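# Move the thin-walled cover from its holder onto the module

## Task

Lift the cover out of its holder and set it on the base plate so it sits over the module. Its thin walls must not be dented; anything more than the slightest dent counts as failure. The cover must stay in place by itself at the end, not because the gripper is still holding or pressing it.

## Robot and tools

Robot: one six-joint UFACTORY arm (uf850 model) with a Robotiq 2F-85 parallel gripper. There is only one arm, so every motion command is a single row of 9 numbers. A flat block about 9 cm long sticks out from the wrist toward the gripper's +x side and turns with the hand, so keep it clear of the cover and holder. The mounting post under the base counts as part of the arm for the clearance check.

Frames. The scene frame has its origin on the tabletop under the arm base, +z up, and +y to the left when looking along +x. Reported positions are in metres and orientation is a wxyz quaternion; velocities are in m/s and rad/s. The printed hand position can drift from the true one, more so at long reach. The gripper's own frame has the fingers pointing along +z and the pads closing along y. end_effector_position is the midpoint between the pads when closed. Closed fingertips reach about 19 mm past it, open ones about 6 mm. While closing, the tips also travel about 13 mm outward along +z, so leave that much room above a surface before closing.

The row: [dx, dy, dz, rx, ry, rz, position, force_limit, speed], each a plain number in [-1, 1].
- dx, dy, dz, rx, ry, rz: an offset, not a pose. It is expressed in the gripper's own axes and measured from the gripper pose in the most recent result that reports it. Before the first such result in a scene, or for a second call inside the same reply, it is measured from where the hand is when the action begins. 1.0 equals 0.6 m of translation or 180 degrees of rotation; rx, ry, rz form one rotation vector. Every row in an action refers to that same reference pose, not to the row before it. All zeros therefore drives the hand back to the reference pose; it is not a pause.
- position: +1 fully open (85 mm); the pads touch near -0.8; -1 squeezes until blocked.
- force_limit: per-pad force cap, roughly 20 N at -1, 128 N at 0, 235 N at +1 (for a 40 mm object closed slowly). Thin objects may receive less.
- speed: finger gap rate, about 20 mm/s at -1, 85 at 0, 150 at +1. Quicker closing adds up to roughly 5 N (speed 0) or 12 N (speed +1) of extra grip.
For the thin cover walls, use a low force_limit and slow finger speed to avoid dents.

Tools.
- execute_actions {"actions": [...], "pictures": bool}: the list holds zero or one item. Empty list: just read the state. {"rows": [[9 numbers], ...], "steps": n}: up to 15 rows and up to 15 steps of 1/30 s (default 15); each row lasts one step and the final row repeats if rows run out. {"steps": n} alone: a wait of up to 300 steps, counted from the previous result, with your reply time included. A rejected call sends nothing.
- move {"target": [9 numbers], "speed": m/s}: glides the hand in a straight line toward the target offset (same reference rules as above), path length 0.5 to 10 s; longer paths halt after 10 s. speed ranges 0.002 to 0.5, default 0.25; rotation is capped at twice that in rad/s. Finger values are sent at the start. It does not avoid obstacles, can overshoot its speed (especially with the arm stretched), and a faster move or a target set deeper past a contact hits harder.
- wait {"seconds": 0 to 10}: lets time pass without new commands.
- zoom_image {"camera": "cam_high" or "cam_low", "region": [x0, y0, x1, y1]}: enlarges part of the latest full image; pixel coordinates from the top-left, at most 504 by 504.
- read_manual: returns only licence texts; no motion.
- finished_scene {"scene": number}: ends the current scene irreversibly and reports success; then the next task appears.

Motion limits. Each control step, the commanded pose is clipped to within 70 mm and 16 degrees of the measured pose; position wins over orientation if both cannot be met. After an action ends, the arm only continues to the last clipped pose, so large offsets may need several actions; check the reported pose and send the remainder. The simulation keeps running while you think between calls. Joint ranges (rad), base outward: waist ±6.283, shoulder ±2.304, elbow -4.224 to 0.061, forearm roll ±6.283, wrist pitch ±2.164, wrist roll ±6.283.

Reading results. The state line gives pose and velocities. "Hand target" shows where the controller is currently steering. "pose unreachable" means the clearance check altered or blocked the command; HELD tags steps where your row was partly or fully withheld. object_status: 0 moving, 1 blocked while opening, 2 blocked while closing (a grip), 3 reached the requested position or pads met. A new position value resets it to 0 until the fingers settle; force_limit and speed changes only apply once position changes by at least 0.01; to loosen a grip, open first. Fingers re-close by themselves if a held object slips, except after a grip made at force_limit -1. position_measured is in counts: 3 open, ~78 = 60 mm, ~130 = 40 mm, ~180 = 20 mm, 230 pads together. A move result adds a "move:" line: done, off_target, moving, held or fault, plus limits=paced (pose clipped) or limits=held (steps blocked en route, after which the arm may lurch fast), and the distance to target.

Cameras: cam_high and cam_low, each 504x504, come with every result unless pictures is false; calibration may be off by a couple of degrees and millimetres.

Hazards. Joint load limits (N m): waist 57, shoulder 57, elbow 47.5, forearm roll 25.6, wrist pitch 18, wrist roll 18; held weight counts. Reaching one triggers a torque fault: the joint backs off, holds 10 s and the rest of the call is dropped. Holding loads heats motors: a MOTOR HOT line appears from 65 °C, and at 80 °C the brakes lock until cooled (OVER-TEMPERATURE FAULT). Avoid pressing hard into surfaces, slamming, dropping or sliding the cover, and knocking anything off the table. Loose objects may occasionally get nudged by outside pushes. Open the gripper and back away before ending the scene so the cover rests on its own.

Each tool is called after "Request:" as name(argument=value, ...) on one line, values as JSON.

## Session

Request:
execute_actions(actions=[])

Scene clock: 0.00 s of 5600.00 s.
end_effector_position=(+0.5380, -0.1888, +0.3176) position_measured=3 object_status=3 end_effector_quat_wxyz=(+0.140, +0.219, +0.909, +0.326) end_effector_velocity=(-0.000, +0.000, +0.000) end_effector_angular_velocity=(+0.001, -0.000, -0.001)
Joint positions: [-0.623 -0.53  -1.104  1.002 -0.92  -0.956]
Joint velocities: [-0.     0.001  0.001  0.001  0.     0.   ]
Hand target: +0.538, -0.189, +0.318; +0.140, +0.219, +0.909, +0.326

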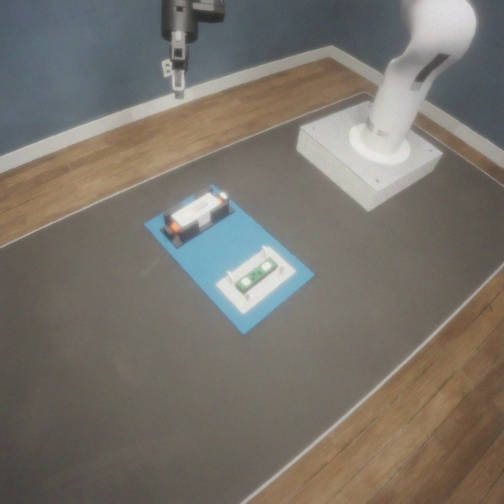

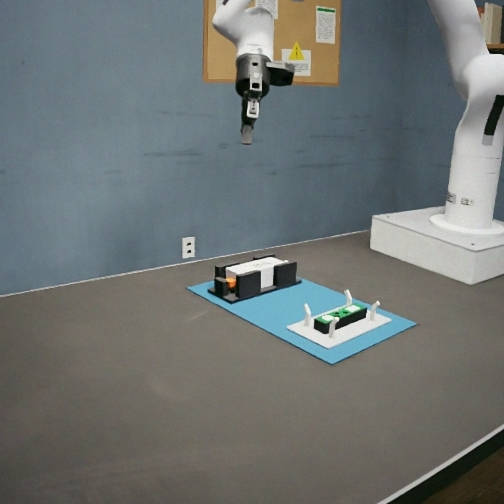

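Request:
zoom_image(camera="cam_high", region=[140, 170, 250, 260])

Request:
zoom_image(camera="cam_low", region=[190, 240, 320, 320])

Request:
zoom_image(camera="cam_high", region=[205, 235, 315, 325])

Request:
zoom_image(camera="cam_low", region=[280, 280, 410, 360])

Region (140, 170, 250, 260) of cam_high's 504x504 image, scaled by 4.582, with more detail than that image has; it fills the top 412 rows of this view, and the rest is white.

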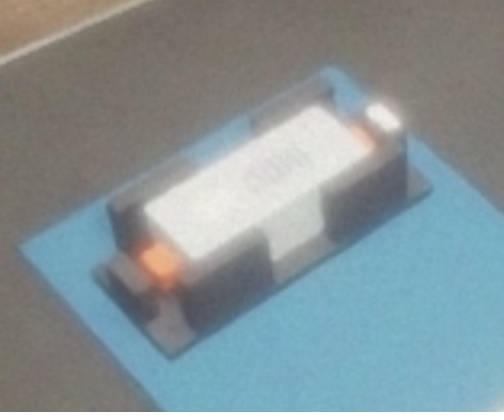

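Region (190, 240, 320, 320) of cam_low's 504x504 image, scaled by 3.877, with more detail than that image has; it fills the top 310 rows of this view, and the rest is white.

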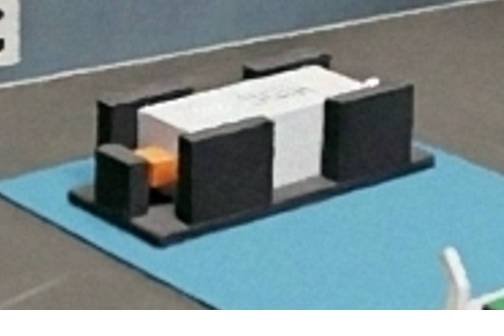

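Region (205, 235, 315, 325) of cam_high's 504x504 image, scaled by 4.582, with more detail than that image has; it fills the top 412 rows of this view, and the rest is white.

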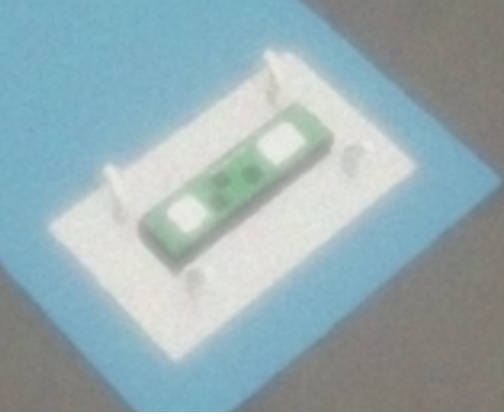

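Region (280, 280, 410, 360) of cam_low's 504x504 image, scaled by 3.877, with more detail than that image has; it fills the top 310 rows of this view, and the rest is white.

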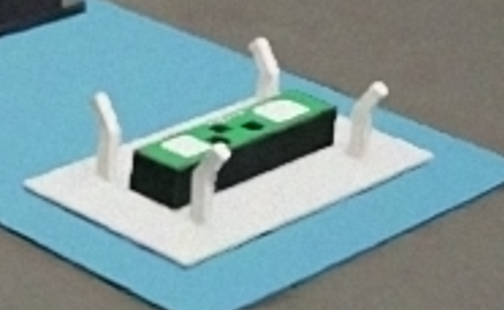

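Request:
zoom_image(camera="cam_high", region=[185, 180, 245, 230])

Request:
zoom_image(camera="cam_low", region=[240, 245, 310, 300])

Request:
zoom_image(camera="cam_low", region=[200, 0, 350, 100])

Region (185, 180, 245, 230) of cam_high's 504x504 image, scaled by 8.400, with more detail than that image has.

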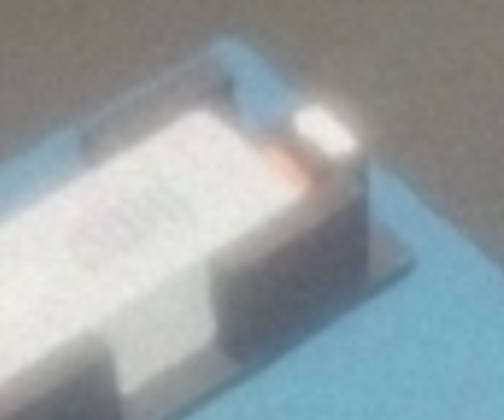

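Region (240, 245, 310, 300) of cam_low's 504x504 image, scaled by 7.200, with more detail than that image has; it fills the top 396 rows of this view, and the rest is white.

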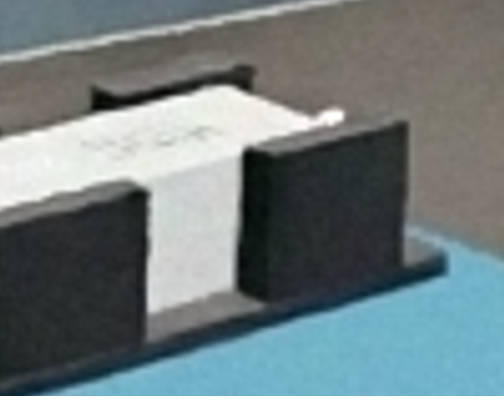

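Region (200, 0, 350, 100) of cam_low's 504x504 image, scaled by 3.360, with more detail than that image has.

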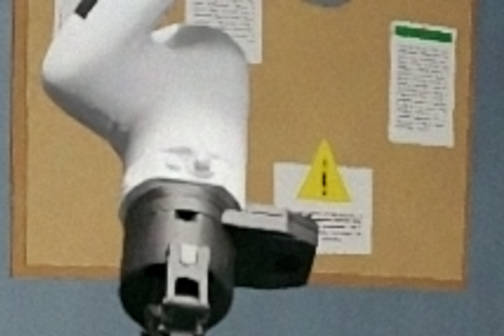

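Request:
move(target=[0.0107,-0.1052,0.2807,0.2092,0.1054,-0.1810,1,-1,-1], speed=0.2)

Scene clock: 64.00 s of 5600.00 s.
end_effector_position=(+0.5799, -0.1404, +0.1495) position_measured=3 object_status=3 end_effector_quat_wxyz=(-0.000, -0.061, +0.998, -0.000) end_effector_velocity=(-0.000, +0.000, -0.002) end_effector_angular_velocity=(-0.006, +0.005, +0.001)
Joint positions: [-0.208 -0.79  -1.257  0.039 -0.486 -0.404]
Joint velocities: [ 0.004 -0.004 -0.002 -0.015 -0.001  0.015]
Hand target: +0.580, -0.140, +0.149; -0.001, -0.061, +0.998, -0.001
Off the commanded pose: 0.000 m, 0 deg.
After step 90, 58.27 s passed at rest.
move: done

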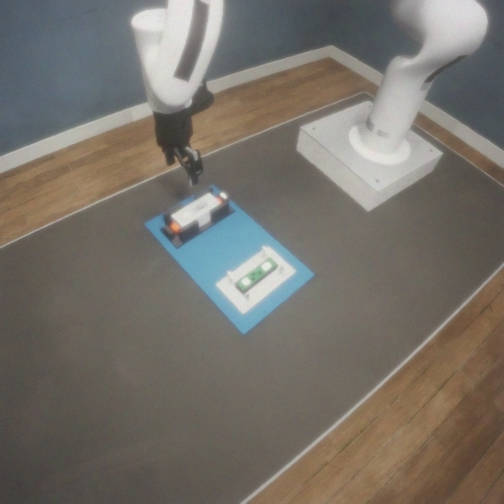

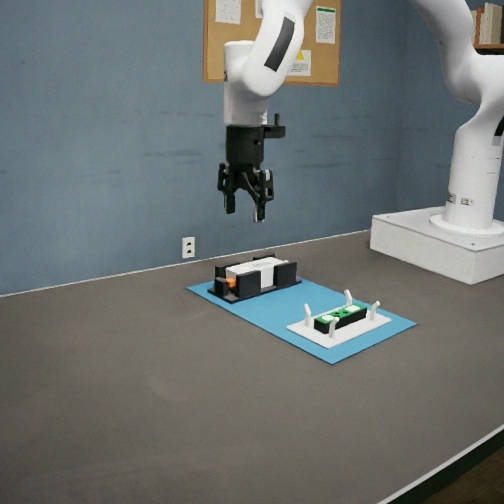

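Request:
move(target=[0,0,0.108,0,0,0,1,-1,-1], speed=0.1)

Request:
zoom_image(camera="cam_high", region=[140, 150, 250, 260])

Request:
zoom_image(camera="cam_low", region=[190, 200, 320, 320])

Scene clock: 71.40 s of 5600.00 s.
end_effector_position=(+0.5801, -0.1405, +0.0850) position_measured=3 object_status=3 end_effector_quat_wxyz=(-0.000, -0.061, +0.998, -0.000) end_effector_velocity=(-0.001, +0.000, -0.002) end_effector_angular_velocity=(-0.000, +0.002, +0.002)
Joint positions: [-0.206 -0.908 -1.279  0.049 -0.389 -0.413]
Joint velocities: [ 0.    -0.004 -0.    -0.002  0.001 -0.   ]
Hand target: +0.580, -0.140, +0.085; -0.000, -0.061, +0.998, -0.000
Off the commanded pose: 0.000 m, 0 deg.
After step 90, 3.40 s passed at rest.
move: done

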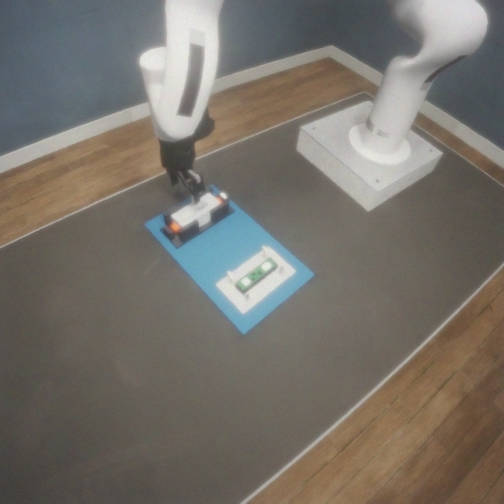

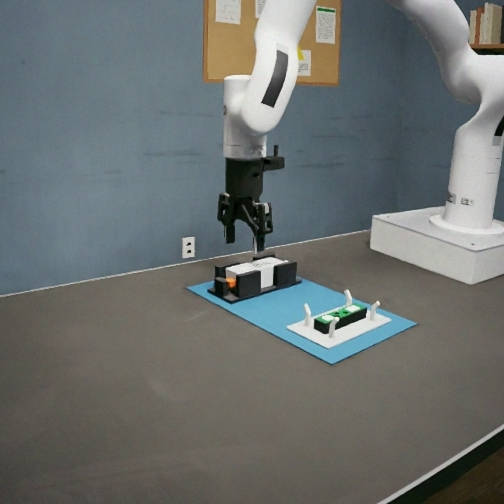

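Region (140, 150, 250, 260) of cam_high's 504x504 image, scaled by 4.582, with more detail than that image has.

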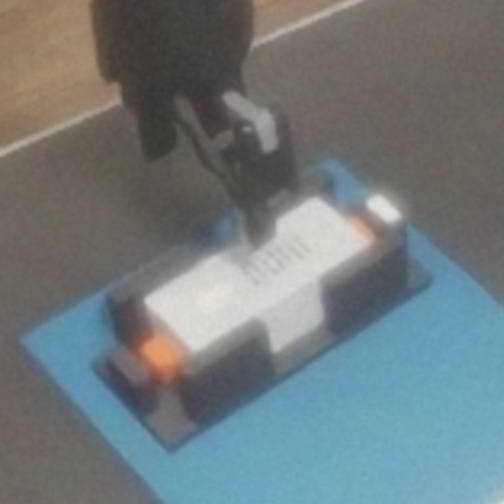

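Region (190, 200, 320, 320) of cam_low's 504x504 image, scaled by 3.877, with more detail than that image has; it fills the top 465 rows of this view, and the rest is white.

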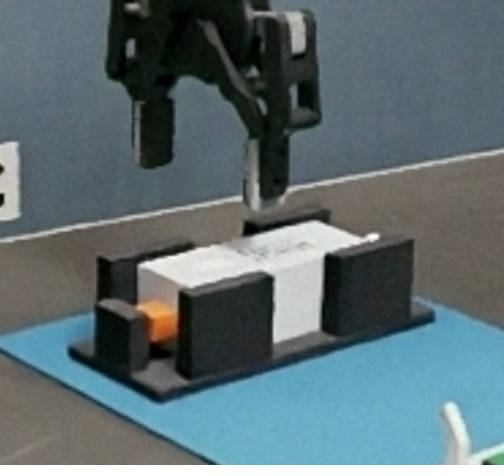

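Request:
move(target=[-0.005,0.0667,0.02,0,0,0,1,-1,-1], speed=0.1)

Request:
zoom_image(camera="cam_high", region=[140, 150, 250, 260])

Request:
zoom_image(camera="cam_low", region=[190, 200, 320, 320])

Scene clock: 93.07 s of 5600.00 s.
end_effector_position=(+0.5784, -0.1006, +0.0731) position_measured=3 object_status=3 end_effector_quat_wxyz=(-0.000, -0.061, +0.998, -0.000) end_effector_velocity=(-0.001, +0.001, -0.001) end_effector_angular_velocity=(+0.000, +0.002, +0.000)
Joint positions: [-0.141 -0.913 -1.251  0.056 -0.355 -0.355]
Joint velocities: [ 0.002 -0.     0.002 -0.     0.001  0.002]
Hand target: +0.578, -0.100, +0.073; -0.000, -0.061, +0.998, -0.000
Off the commanded pose: 0.000 m, 0 deg.
After step 90, 17.87 s passed at rest.
move: done

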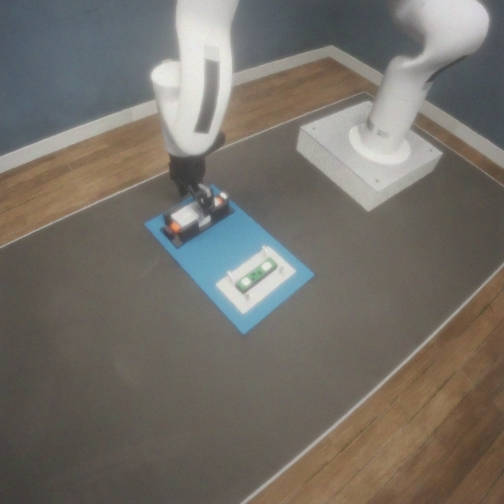

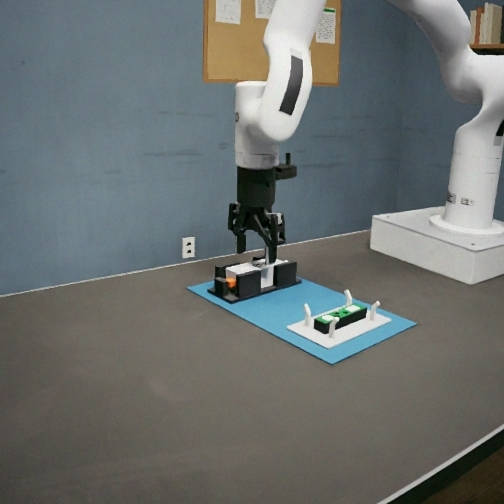

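Region (140, 150, 250, 260) of cam_high's 504x504 image, scaled by 4.582, with more detail than that image has.

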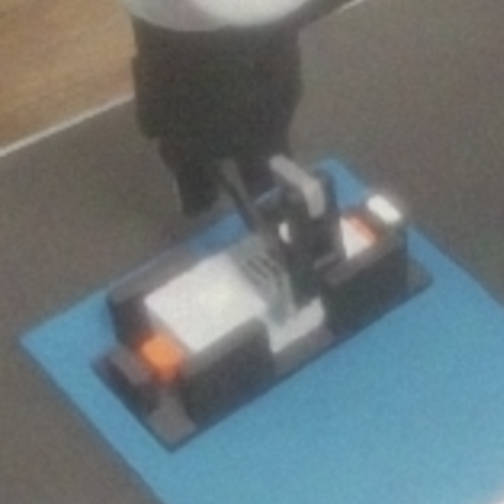

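Region (190, 200, 320, 320) of cam_low's 504x504 image, scaled by 3.877, with more detail than that image has; it fills the top 465 rows of this view, and the rest is white.

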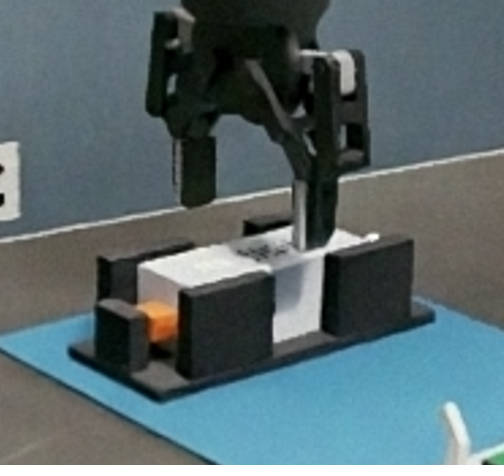

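Request:
move(target=[0,0,0.025,0,0,0,1,-1,-1], speed=0.03)

Request:
zoom_image(camera="cam_high", region=[155, 170, 245, 260])

Request:
zoom_image(camera="cam_low", region=[205, 220, 305, 310])

Scene clock: 105.80 s of 5600.00 s.
end_effector_position=(+0.5784, -0.1007, +0.0582) position_measured=3 object_status=3 end_effector_quat_wxyz=(+0.000, -0.061, +0.998, -0.000) end_effector_velocity=(+0.000, -0.000, -0.000) end_effector_angular_velocity=(-0.000, -0.001, +0.001)
Joint positions: [-0.14  -0.942 -1.26   0.06  -0.335 -0.358]
Joint velocities: [ 0.    -0.    -0.    -0.     0.001 -0.   ]
Hand target: +0.578, -0.101, +0.058; -0.000, -0.061, +0.998, -0.000
Off the commanded pose: 0.000 m, 0 deg.
After step 90, 8.97 s passed at rest.
move: done

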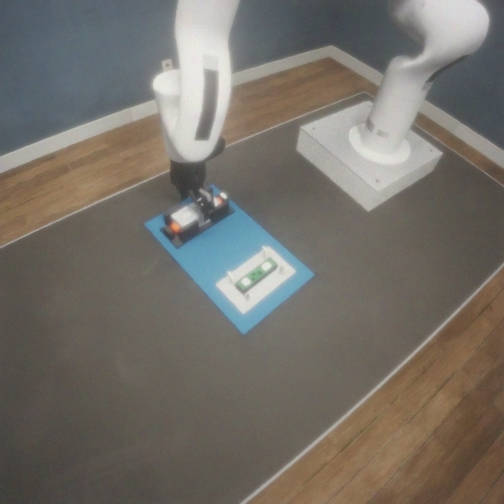

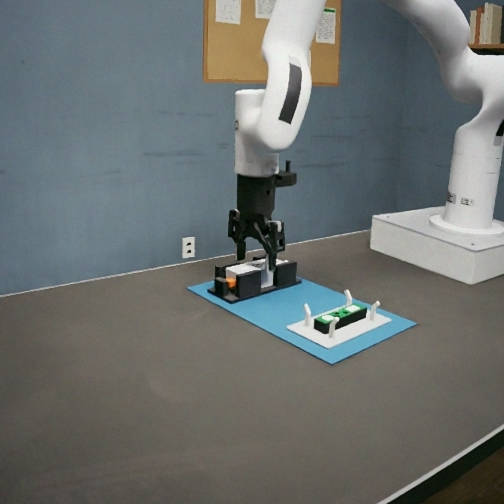

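Region (155, 170, 245, 260) of cam_high's 504x504 image, scaled by 5.600, with more detail than that image has.

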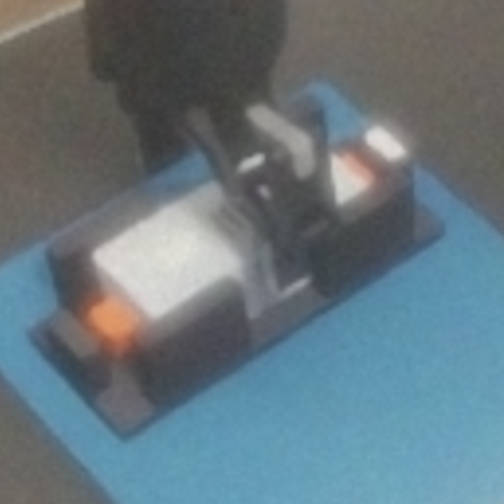

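Region (205, 220, 305, 310) of cam_low's 504x504 image, scaled by 5.040, with more detail than that image has; it fills the top 454 rows of this view, and the rest is white.

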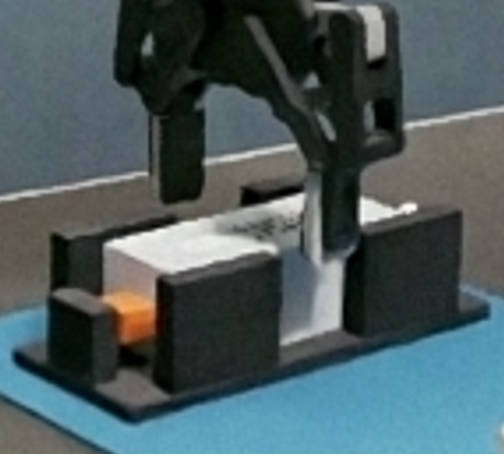

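Request:
move(target=[0,0,0,0,0,0,0.55,-1,-1], speed=0.03)

Request:
zoom_image(camera="cam_high", region=[155, 170, 245, 260])

Request:
zoom_image(camera="cam_low", region=[205, 220, 305, 310])

Scene clock: 113.80 s of 5600.00 s.
end_effector_position=(+0.5784, -0.1007, +0.0582) position_measured=59 object_status=0 end_effector_quat_wxyz=(+0.000, -0.061, +0.998, -0.000) end_effector_velocity=(-0.000, +0.000, +0.000) end_effector_angular_velocity=(+0.000, +0.000, +0.000)
Joint positions: [-0.14  -0.942 -1.26   0.06  -0.335 -0.358]
Joint velocities: [-0.     0.001  0.001 -0.    -0.    -0.   ]
Hand target: +0.578, -0.101, +0.058; +0.000, -0.061, +0.998, -0.000
Off the commanded pose: 0.000 m, 0 deg.
After step 90, 3.63 s passed at rest.
move: done

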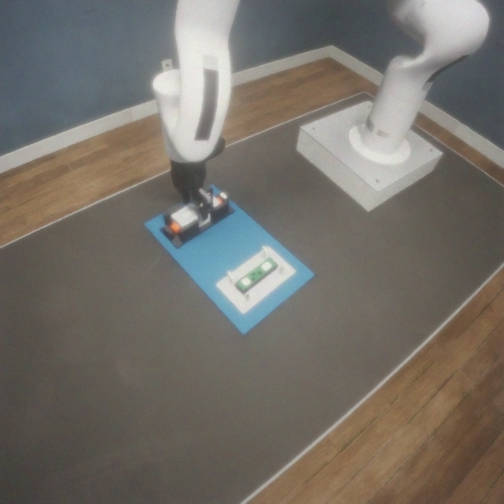

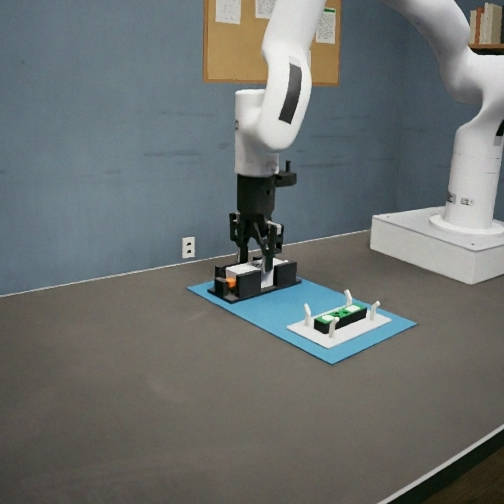

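Region (155, 170, 245, 260) of cam_high's 504x504 image, scaled by 5.600, with more detail than that image has.

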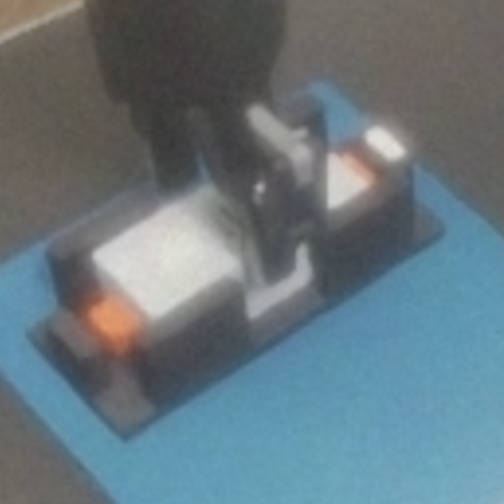

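Region (205, 220, 305, 310) of cam_low's 504x504 image, scaled by 5.040, with more detail than that image has; it fills the top 454 rows of this view, and the rest is white.

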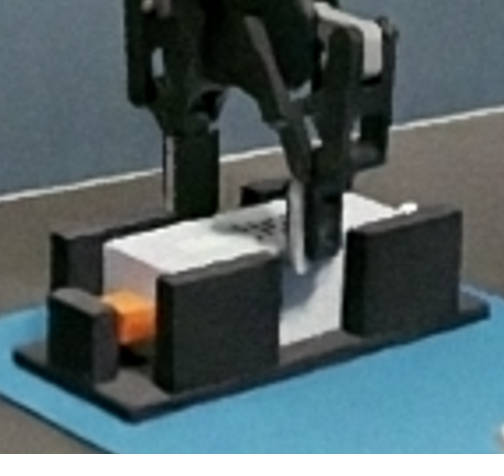

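Request:
move(target=[0,0.006,0.013,0,0,0,0.4,-1,-1], speed=0.02)

Request:
zoom_image(camera="cam_high", region=[155, 170, 245, 260])

Request:
zoom_image(camera="cam_low", region=[205, 220, 305, 310])

Scene clock: 130.10 s of 5600.00 s.
end_effector_position=(+0.5780, -0.0971, +0.0505) position_measured=78 object_status=0 end_effector_quat_wxyz=(+0.000, -0.061, +0.998, -0.000) end_effector_velocity=(+0.002, -0.000, +0.001) end_effector_angular_velocity=(-0.001, -0.004, +0.001)
Joint positions: [-0.134 -0.956 -1.262  0.062 -0.323 -0.355]
Joint velocities: [ 0.     0.001 -0.002 -0.001  0.002  0.   ]
Hand target: +0.578, -0.097, +0.050; +0.000, -0.061, +0.998, -0.000
Off the commanded pose: 0.000 m, 0 deg.
After step 90, 12.60 s passed at rest.
move: done

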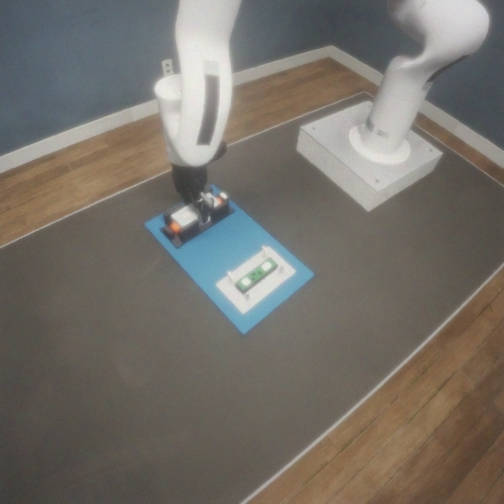

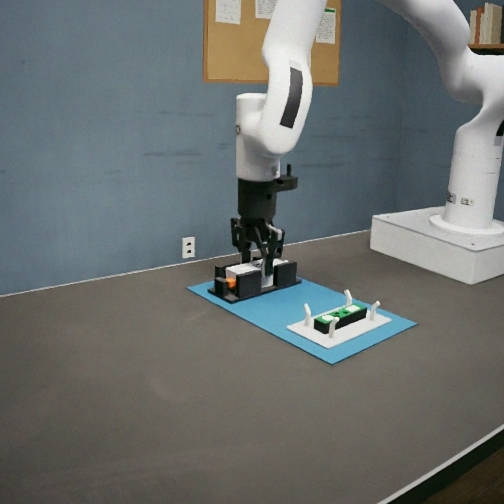

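Region (155, 170, 245, 260) of cam_high's 504x504 image, scaled by 5.600, with more detail than that image has.

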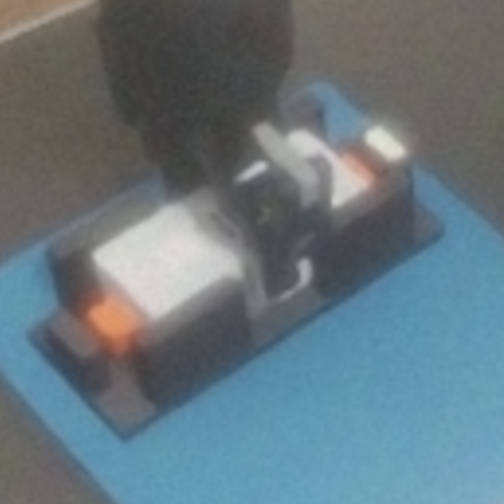

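Region (205, 220, 305, 310) of cam_low's 504x504 image, scaled by 5.040, with more detail than that image has; it fills the top 454 rows of this view, and the rest is white.

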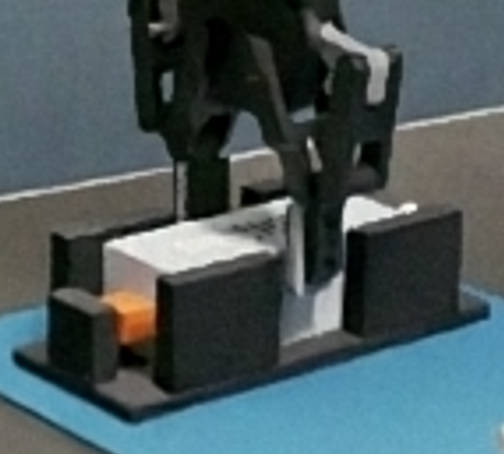

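Close gently.

Request:
move(target=[0,0,0,0,0,0,-1,-1,-1], speed=0.02)

Request:
zoom_image(camera="cam_low", region=[205, 220, 305, 310])

Scene clock: 135.07 s of 5600.00 s.
end_effector_position=(+0.5787, -0.0975, +0.0509) position_measured=115 object_status=2 end_effector_quat_wxyz=(+0.001, -0.061, +0.998, -0.001) end_effector_velocity=(+0.001, +0.001, +0.002) end_effector_angular_velocity=(+0.000, -0.002, +0.001)
Joint positions: [-0.135 -0.956 -1.263  0.062 -0.322 -0.355]
Joint velocities: [ 0.001  0.003  0.     0.001 -0.001 -0.001]
Hand target: +0.578, -0.097, +0.050; +0.000, -0.061, +0.998, -0.000
Off the commanded pose: 0.001 m, 0 deg.
After step 90, 0.97 s passed at rest.
move: done

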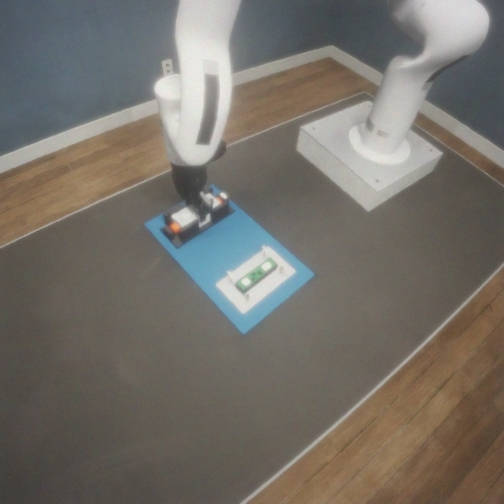

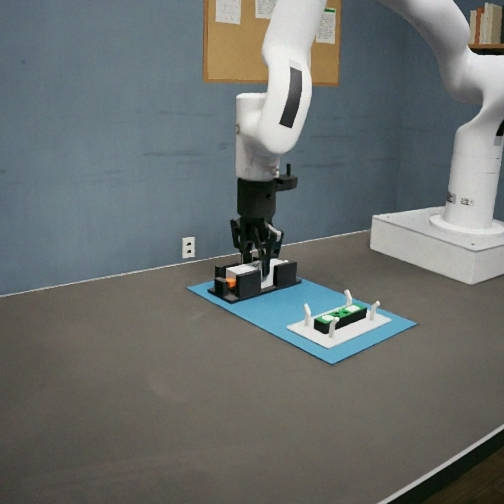

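Region (205, 220, 305, 310) of cam_low's 504x504 image, scaled by 5.040, with more detail than that image has; it fills the top 454 rows of this view, and the rest is white.

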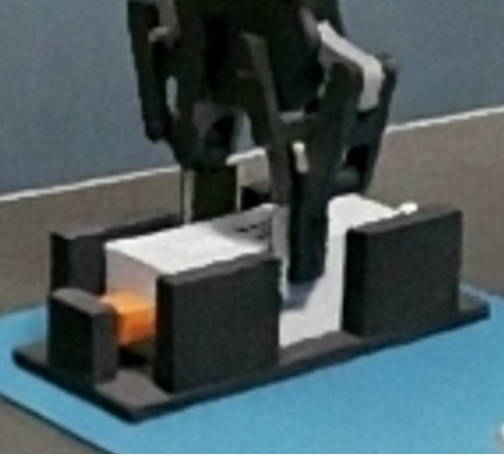

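Request:
move(target=[0,0,-0.01,0,0,0,-1,-1,-1], speed=0.005)

Request:
zoom_image(camera="cam_low", region=[205, 220, 305, 310])

Scene clock: 142.17 s of 5600.00 s.
end_effector_position=(+0.5783, -0.0974, +0.0567) position_measured=115 object_status=2 end_effector_quat_wxyz=(+0.000, -0.061, +0.998, -0.001) end_effector_velocity=(+0.001, -0.001, +0.001) end_effector_angular_velocity=(-0.001, -0.002, +0.002)
Joint positions: [-0.135 -0.944 -1.258  0.061 -0.33  -0.354]
Joint velocities: [-0.     0.001 -0.001 -0.003  0.001 -0.   ]
Hand target: +0.579, -0.098, +0.057; +0.001, -0.061, +0.998, -0.001
Off the commanded pose: 0.000 m, 0 deg.
After step 90, 2.60 s passed at rest.
move: done

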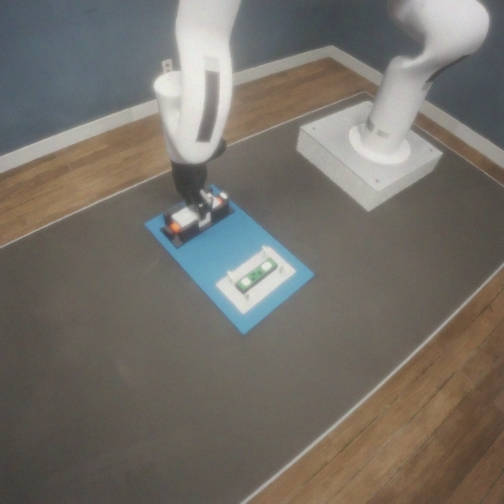

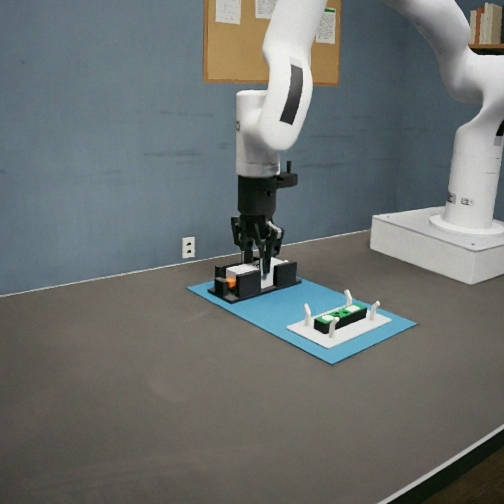

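Region (205, 220, 305, 310) of cam_low's 504x504 image, scaled by 5.040, with more detail than that image has; it fills the top 454 rows of this view, and the rest is white.

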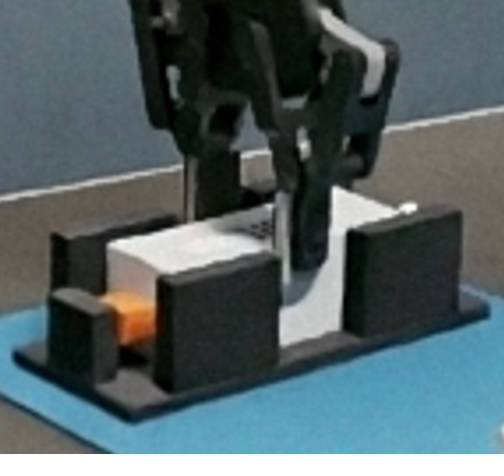

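Request:
move(target=[0,0,0,0,0,0,0.2,-1,-1], speed=0.02)

Request:
move(target=[0,0,0.008,0,0,0,0.2,-1,-1], speed=0.02)

Request:
move(target=[0,0,0,0,0,0,-1,-0.92,-1], speed=0.02)

Request:
zoom_image(camera="cam_low", region=[205, 220, 305, 310])

Request:
move(target=[0,0,-0.008,0,0,0,-1,-0.92,-1], speed=0.005)

Request:
zoom_image(camera="cam_low", region=[205, 220, 305, 310])

Scene clock: 153.00 s of 5600.00 s.
end_effector_position=(+0.5783, -0.0973, +0.0567) position_measured=104 object_status=3 end_effector_quat_wxyz=(+0.000, -0.061, +0.998, -0.001) end_effector_velocity=(-0.000, -0.000, +0.000) end_effector_angular_velocity=(+0.000, +0.000, -0.001)
Joint positions: [-0.135 -0.944 -1.258  0.061 -0.33  -0.354]
Joint velocities: [-0.     0.001  0.001  0.001 -0.     0.   ]
Hand target: +0.578, -0.097, +0.057; +0.000, -0.061, +0.998, -0.001
Off the commanded pose: 0.000 m, 0 deg.
After step 90, 7.13 s passed at rest.
move: done

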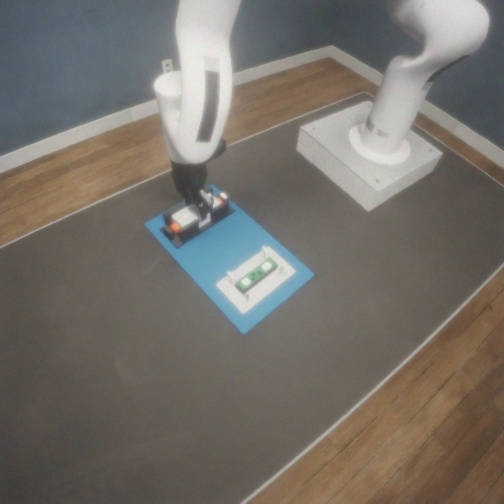

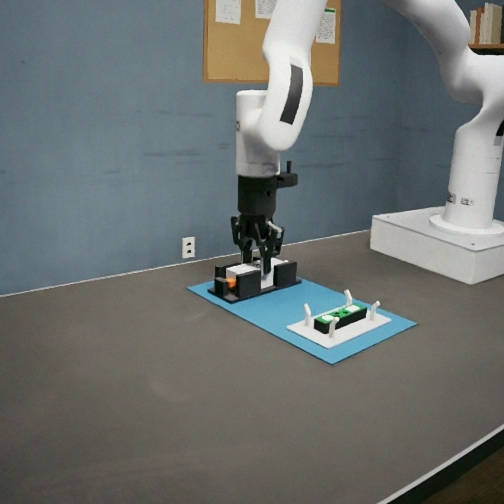

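Scene clock: 153.70 s of 5600.00 s.
end_effector_position=(+0.5783, -0.0973, +0.0520) position_measured=104 object_status=3 end_effector_quat_wxyz=(+0.000, -0.061, +0.998, -0.001) end_effector_velocity=(+0.001, +0.000, +0.001) end_effector_angular_velocity=(+0.000, -0.002, -0.002)
Joint positions: [-0.135 -0.953 -1.261  0.062 -0.324 -0.355]
Joint velocities: [ 0.     0.001 -0.001  0.002  0.    -0.   ]
Hand target: +0.578, -0.097, +0.052; +0.000, -0.061, +0.998, -0.001
Off the commanded pose: 0.000 m, 0 deg.
move: done

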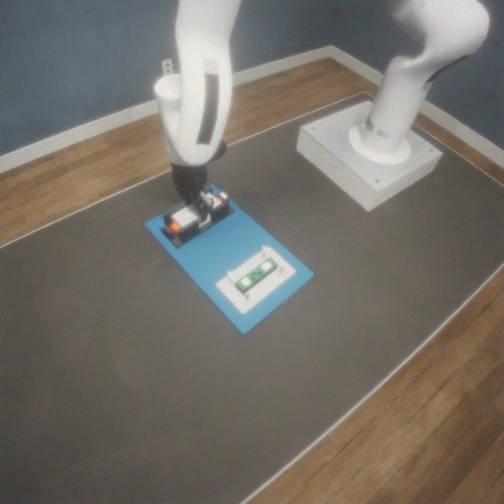

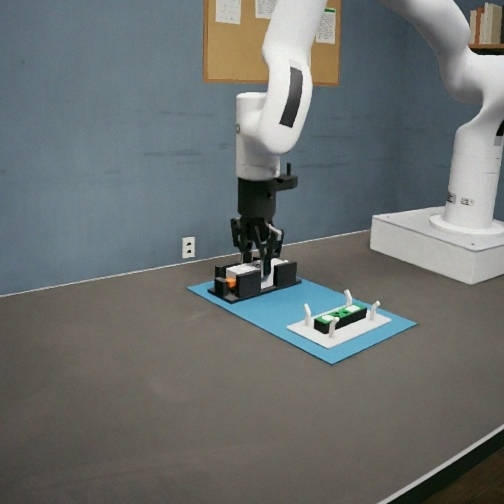

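Scene clock: 154.27 s of 5600.00 s.
end_effector_position=(+0.5787, -0.0976, +0.0524) position_measured=118 object_status=2 end_effector_quat_wxyz=(+0.001, -0.061, +0.998, -0.001) end_effector_velocity=(+0.001, +0.000, -0.000) end_effector_angular_velocity=(-0.000, -0.001, +0.001)
Joint positions: [-0.135 -0.953 -1.262  0.062 -0.324 -0.355]
Joint velocities: [ 0.001 -0.001 -0.002  0.     0.    -0.   ]
Hand target: +0.578, -0.097, +0.052; +0.000, -0.061, +0.998, -0.001
Off the commanded pose: 0.001 m, 0 deg.
move: done

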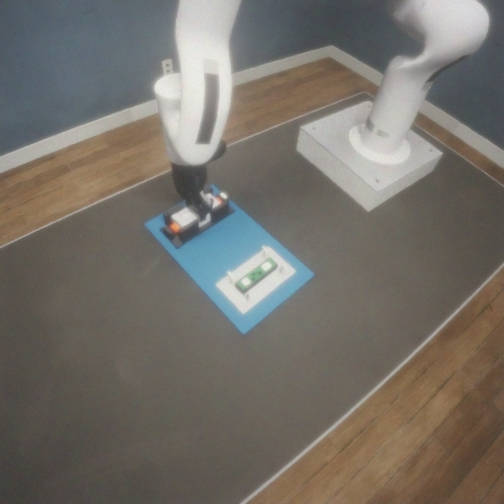

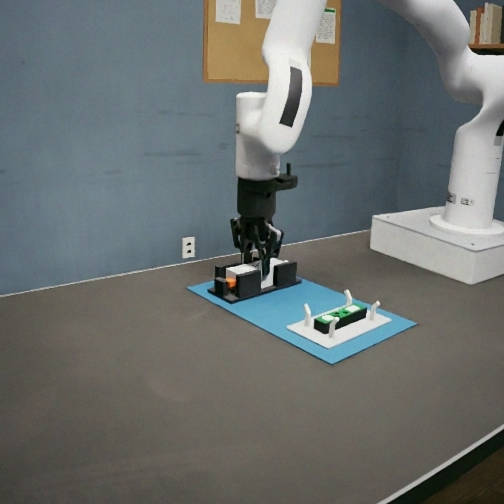

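Region (205, 220, 305, 310) of cam_low's 504x504 image, scaled by 5.040, with more detail than that image has; it fills the top 454 rows of this view, and the rest is white.

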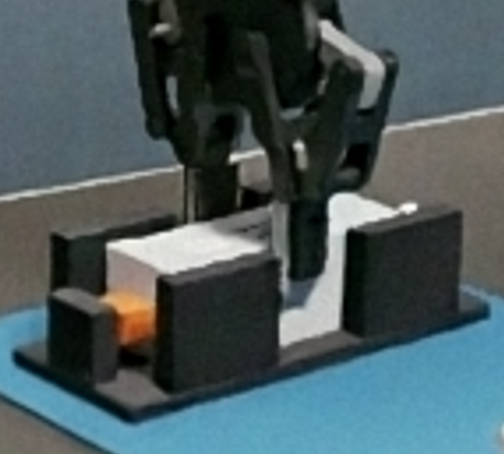

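Scene clock: 155.43 s of 5600.00 s.
end_effector_position=(+0.5785, -0.0975, +0.0570) position_measured=118 object_status=2 end_effector_quat_wxyz=(+0.000, -0.061, +0.998, -0.001) end_effector_velocity=(+0.000, -0.000, +0.001) end_effector_angular_velocity=(+0.000, -0.001, -0.001)
Joint positions: [-0.135 -0.943 -1.258  0.061 -0.331 -0.354]
Joint velocities: [-0.     0.001  0.     0.001  0.     0.   ]
Hand target: +0.579, -0.098, +0.057; +0.001, -0.061, +0.998, -0.001
Off the commanded pose: 0.000 m, 0 deg.
move: done

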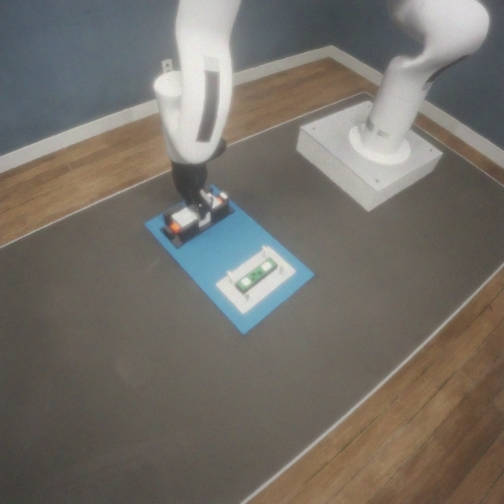

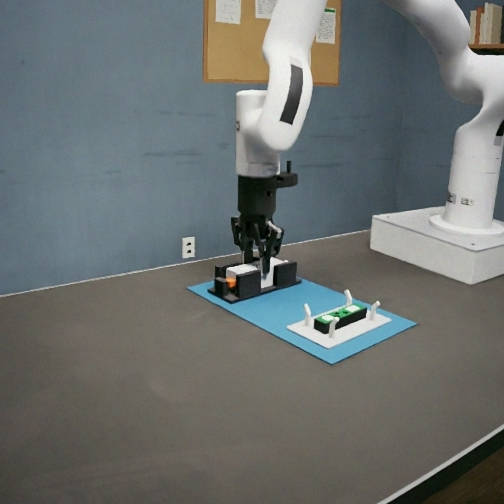

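Region (205, 220, 305, 310) of cam_low's 504x504 image, scaled by 5.040, with more detail than that image has; it fills the top 454 rows of this view, and the rest is white.

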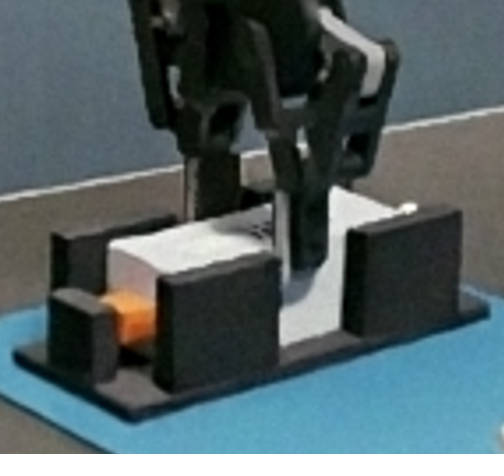

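Request:
move(target=[0,0,0,0,0,0,0.2,-1,-1], speed=0.02)

Request:
move(target=[0,0,0,0,0,0,-1,-0.92,-1], speed=0.02)

Request:
zoom_image(camera="cam_high", region=[155, 170, 245, 260])

Scene clock: 175.40 s of 5600.00 s.
end_effector_position=(+0.5785, -0.0974, +0.0570) position_measured=104 object_status=3 end_effector_quat_wxyz=(+0.000, -0.061, +0.998, -0.001) end_effector_velocity=(-0.001, -0.000, -0.000) end_effector_angular_velocity=(+0.000, +0.001, -0.001)
Joint positions: [-0.135 -0.943 -1.258  0.061 -0.331 -0.354]
Joint velocities: [-0.001  0.     0.001  0.     0.     0.   ]
Hand target: +0.578, -0.097, +0.057; +0.000, -0.061, +0.998, -0.001
Off the commanded pose: 0.000 m, 0 deg.
After step 90, 16.27 s passed at rest.
move: done

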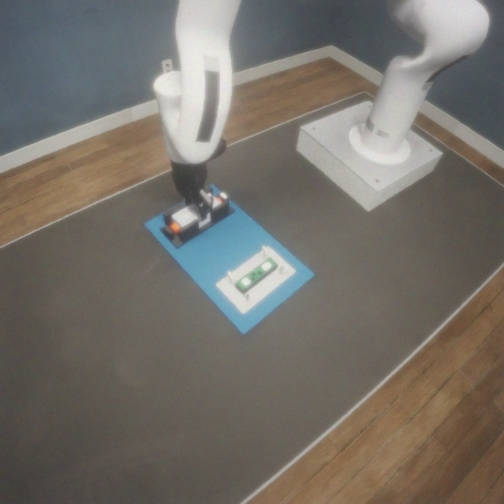

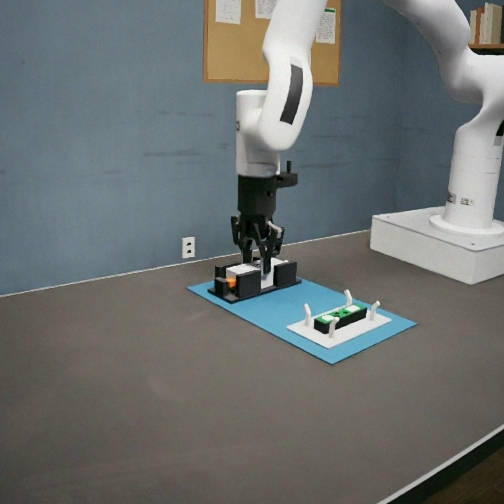

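Scene clock: 175.97 s of 5600.00 s.
end_effector_position=(+0.5788, -0.0976, +0.0574) position_measured=118 object_status=2 end_effector_quat_wxyz=(+0.001, -0.061, +0.998, -0.001) end_effector_velocity=(-0.000, +0.000, -0.000) end_effector_angular_velocity=(+0.000, +0.000, +0.000)
Joint positions: [-0.135 -0.943 -1.259  0.061 -0.331 -0.354]
Joint velocities: [ 0.     0.     0.001  0.001  0.    -0.   ]
Hand target: +0.578, -0.097, +0.057; +0.000, -0.061, +0.998, -0.001
Off the commanded pose: 0.001 m, 0 deg.
move: done

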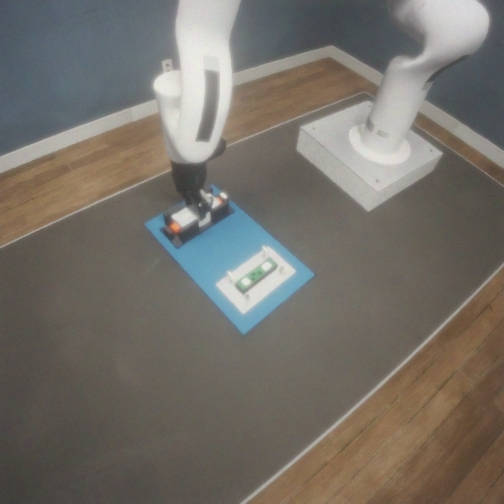

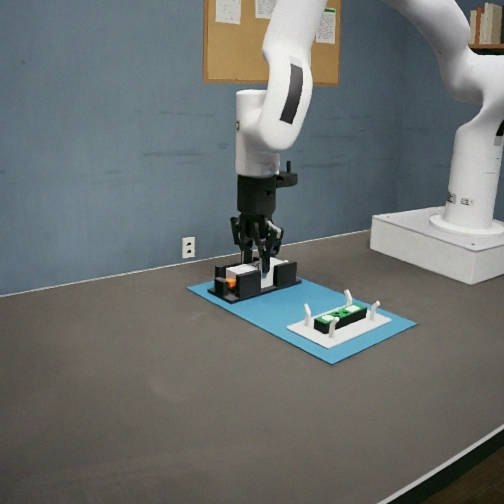

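Region (155, 170, 245, 260) of cam_high's 504x504 image, scaled by 5.600, with more detail than that image has.

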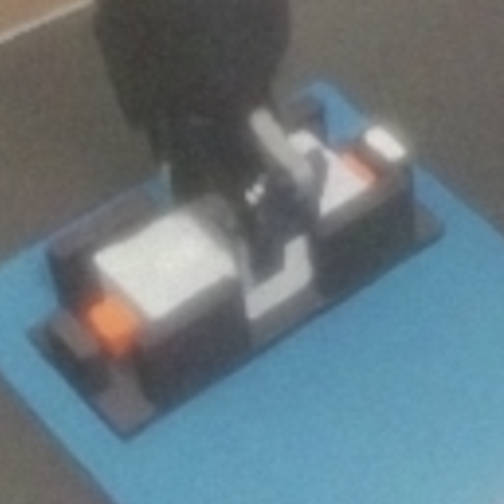

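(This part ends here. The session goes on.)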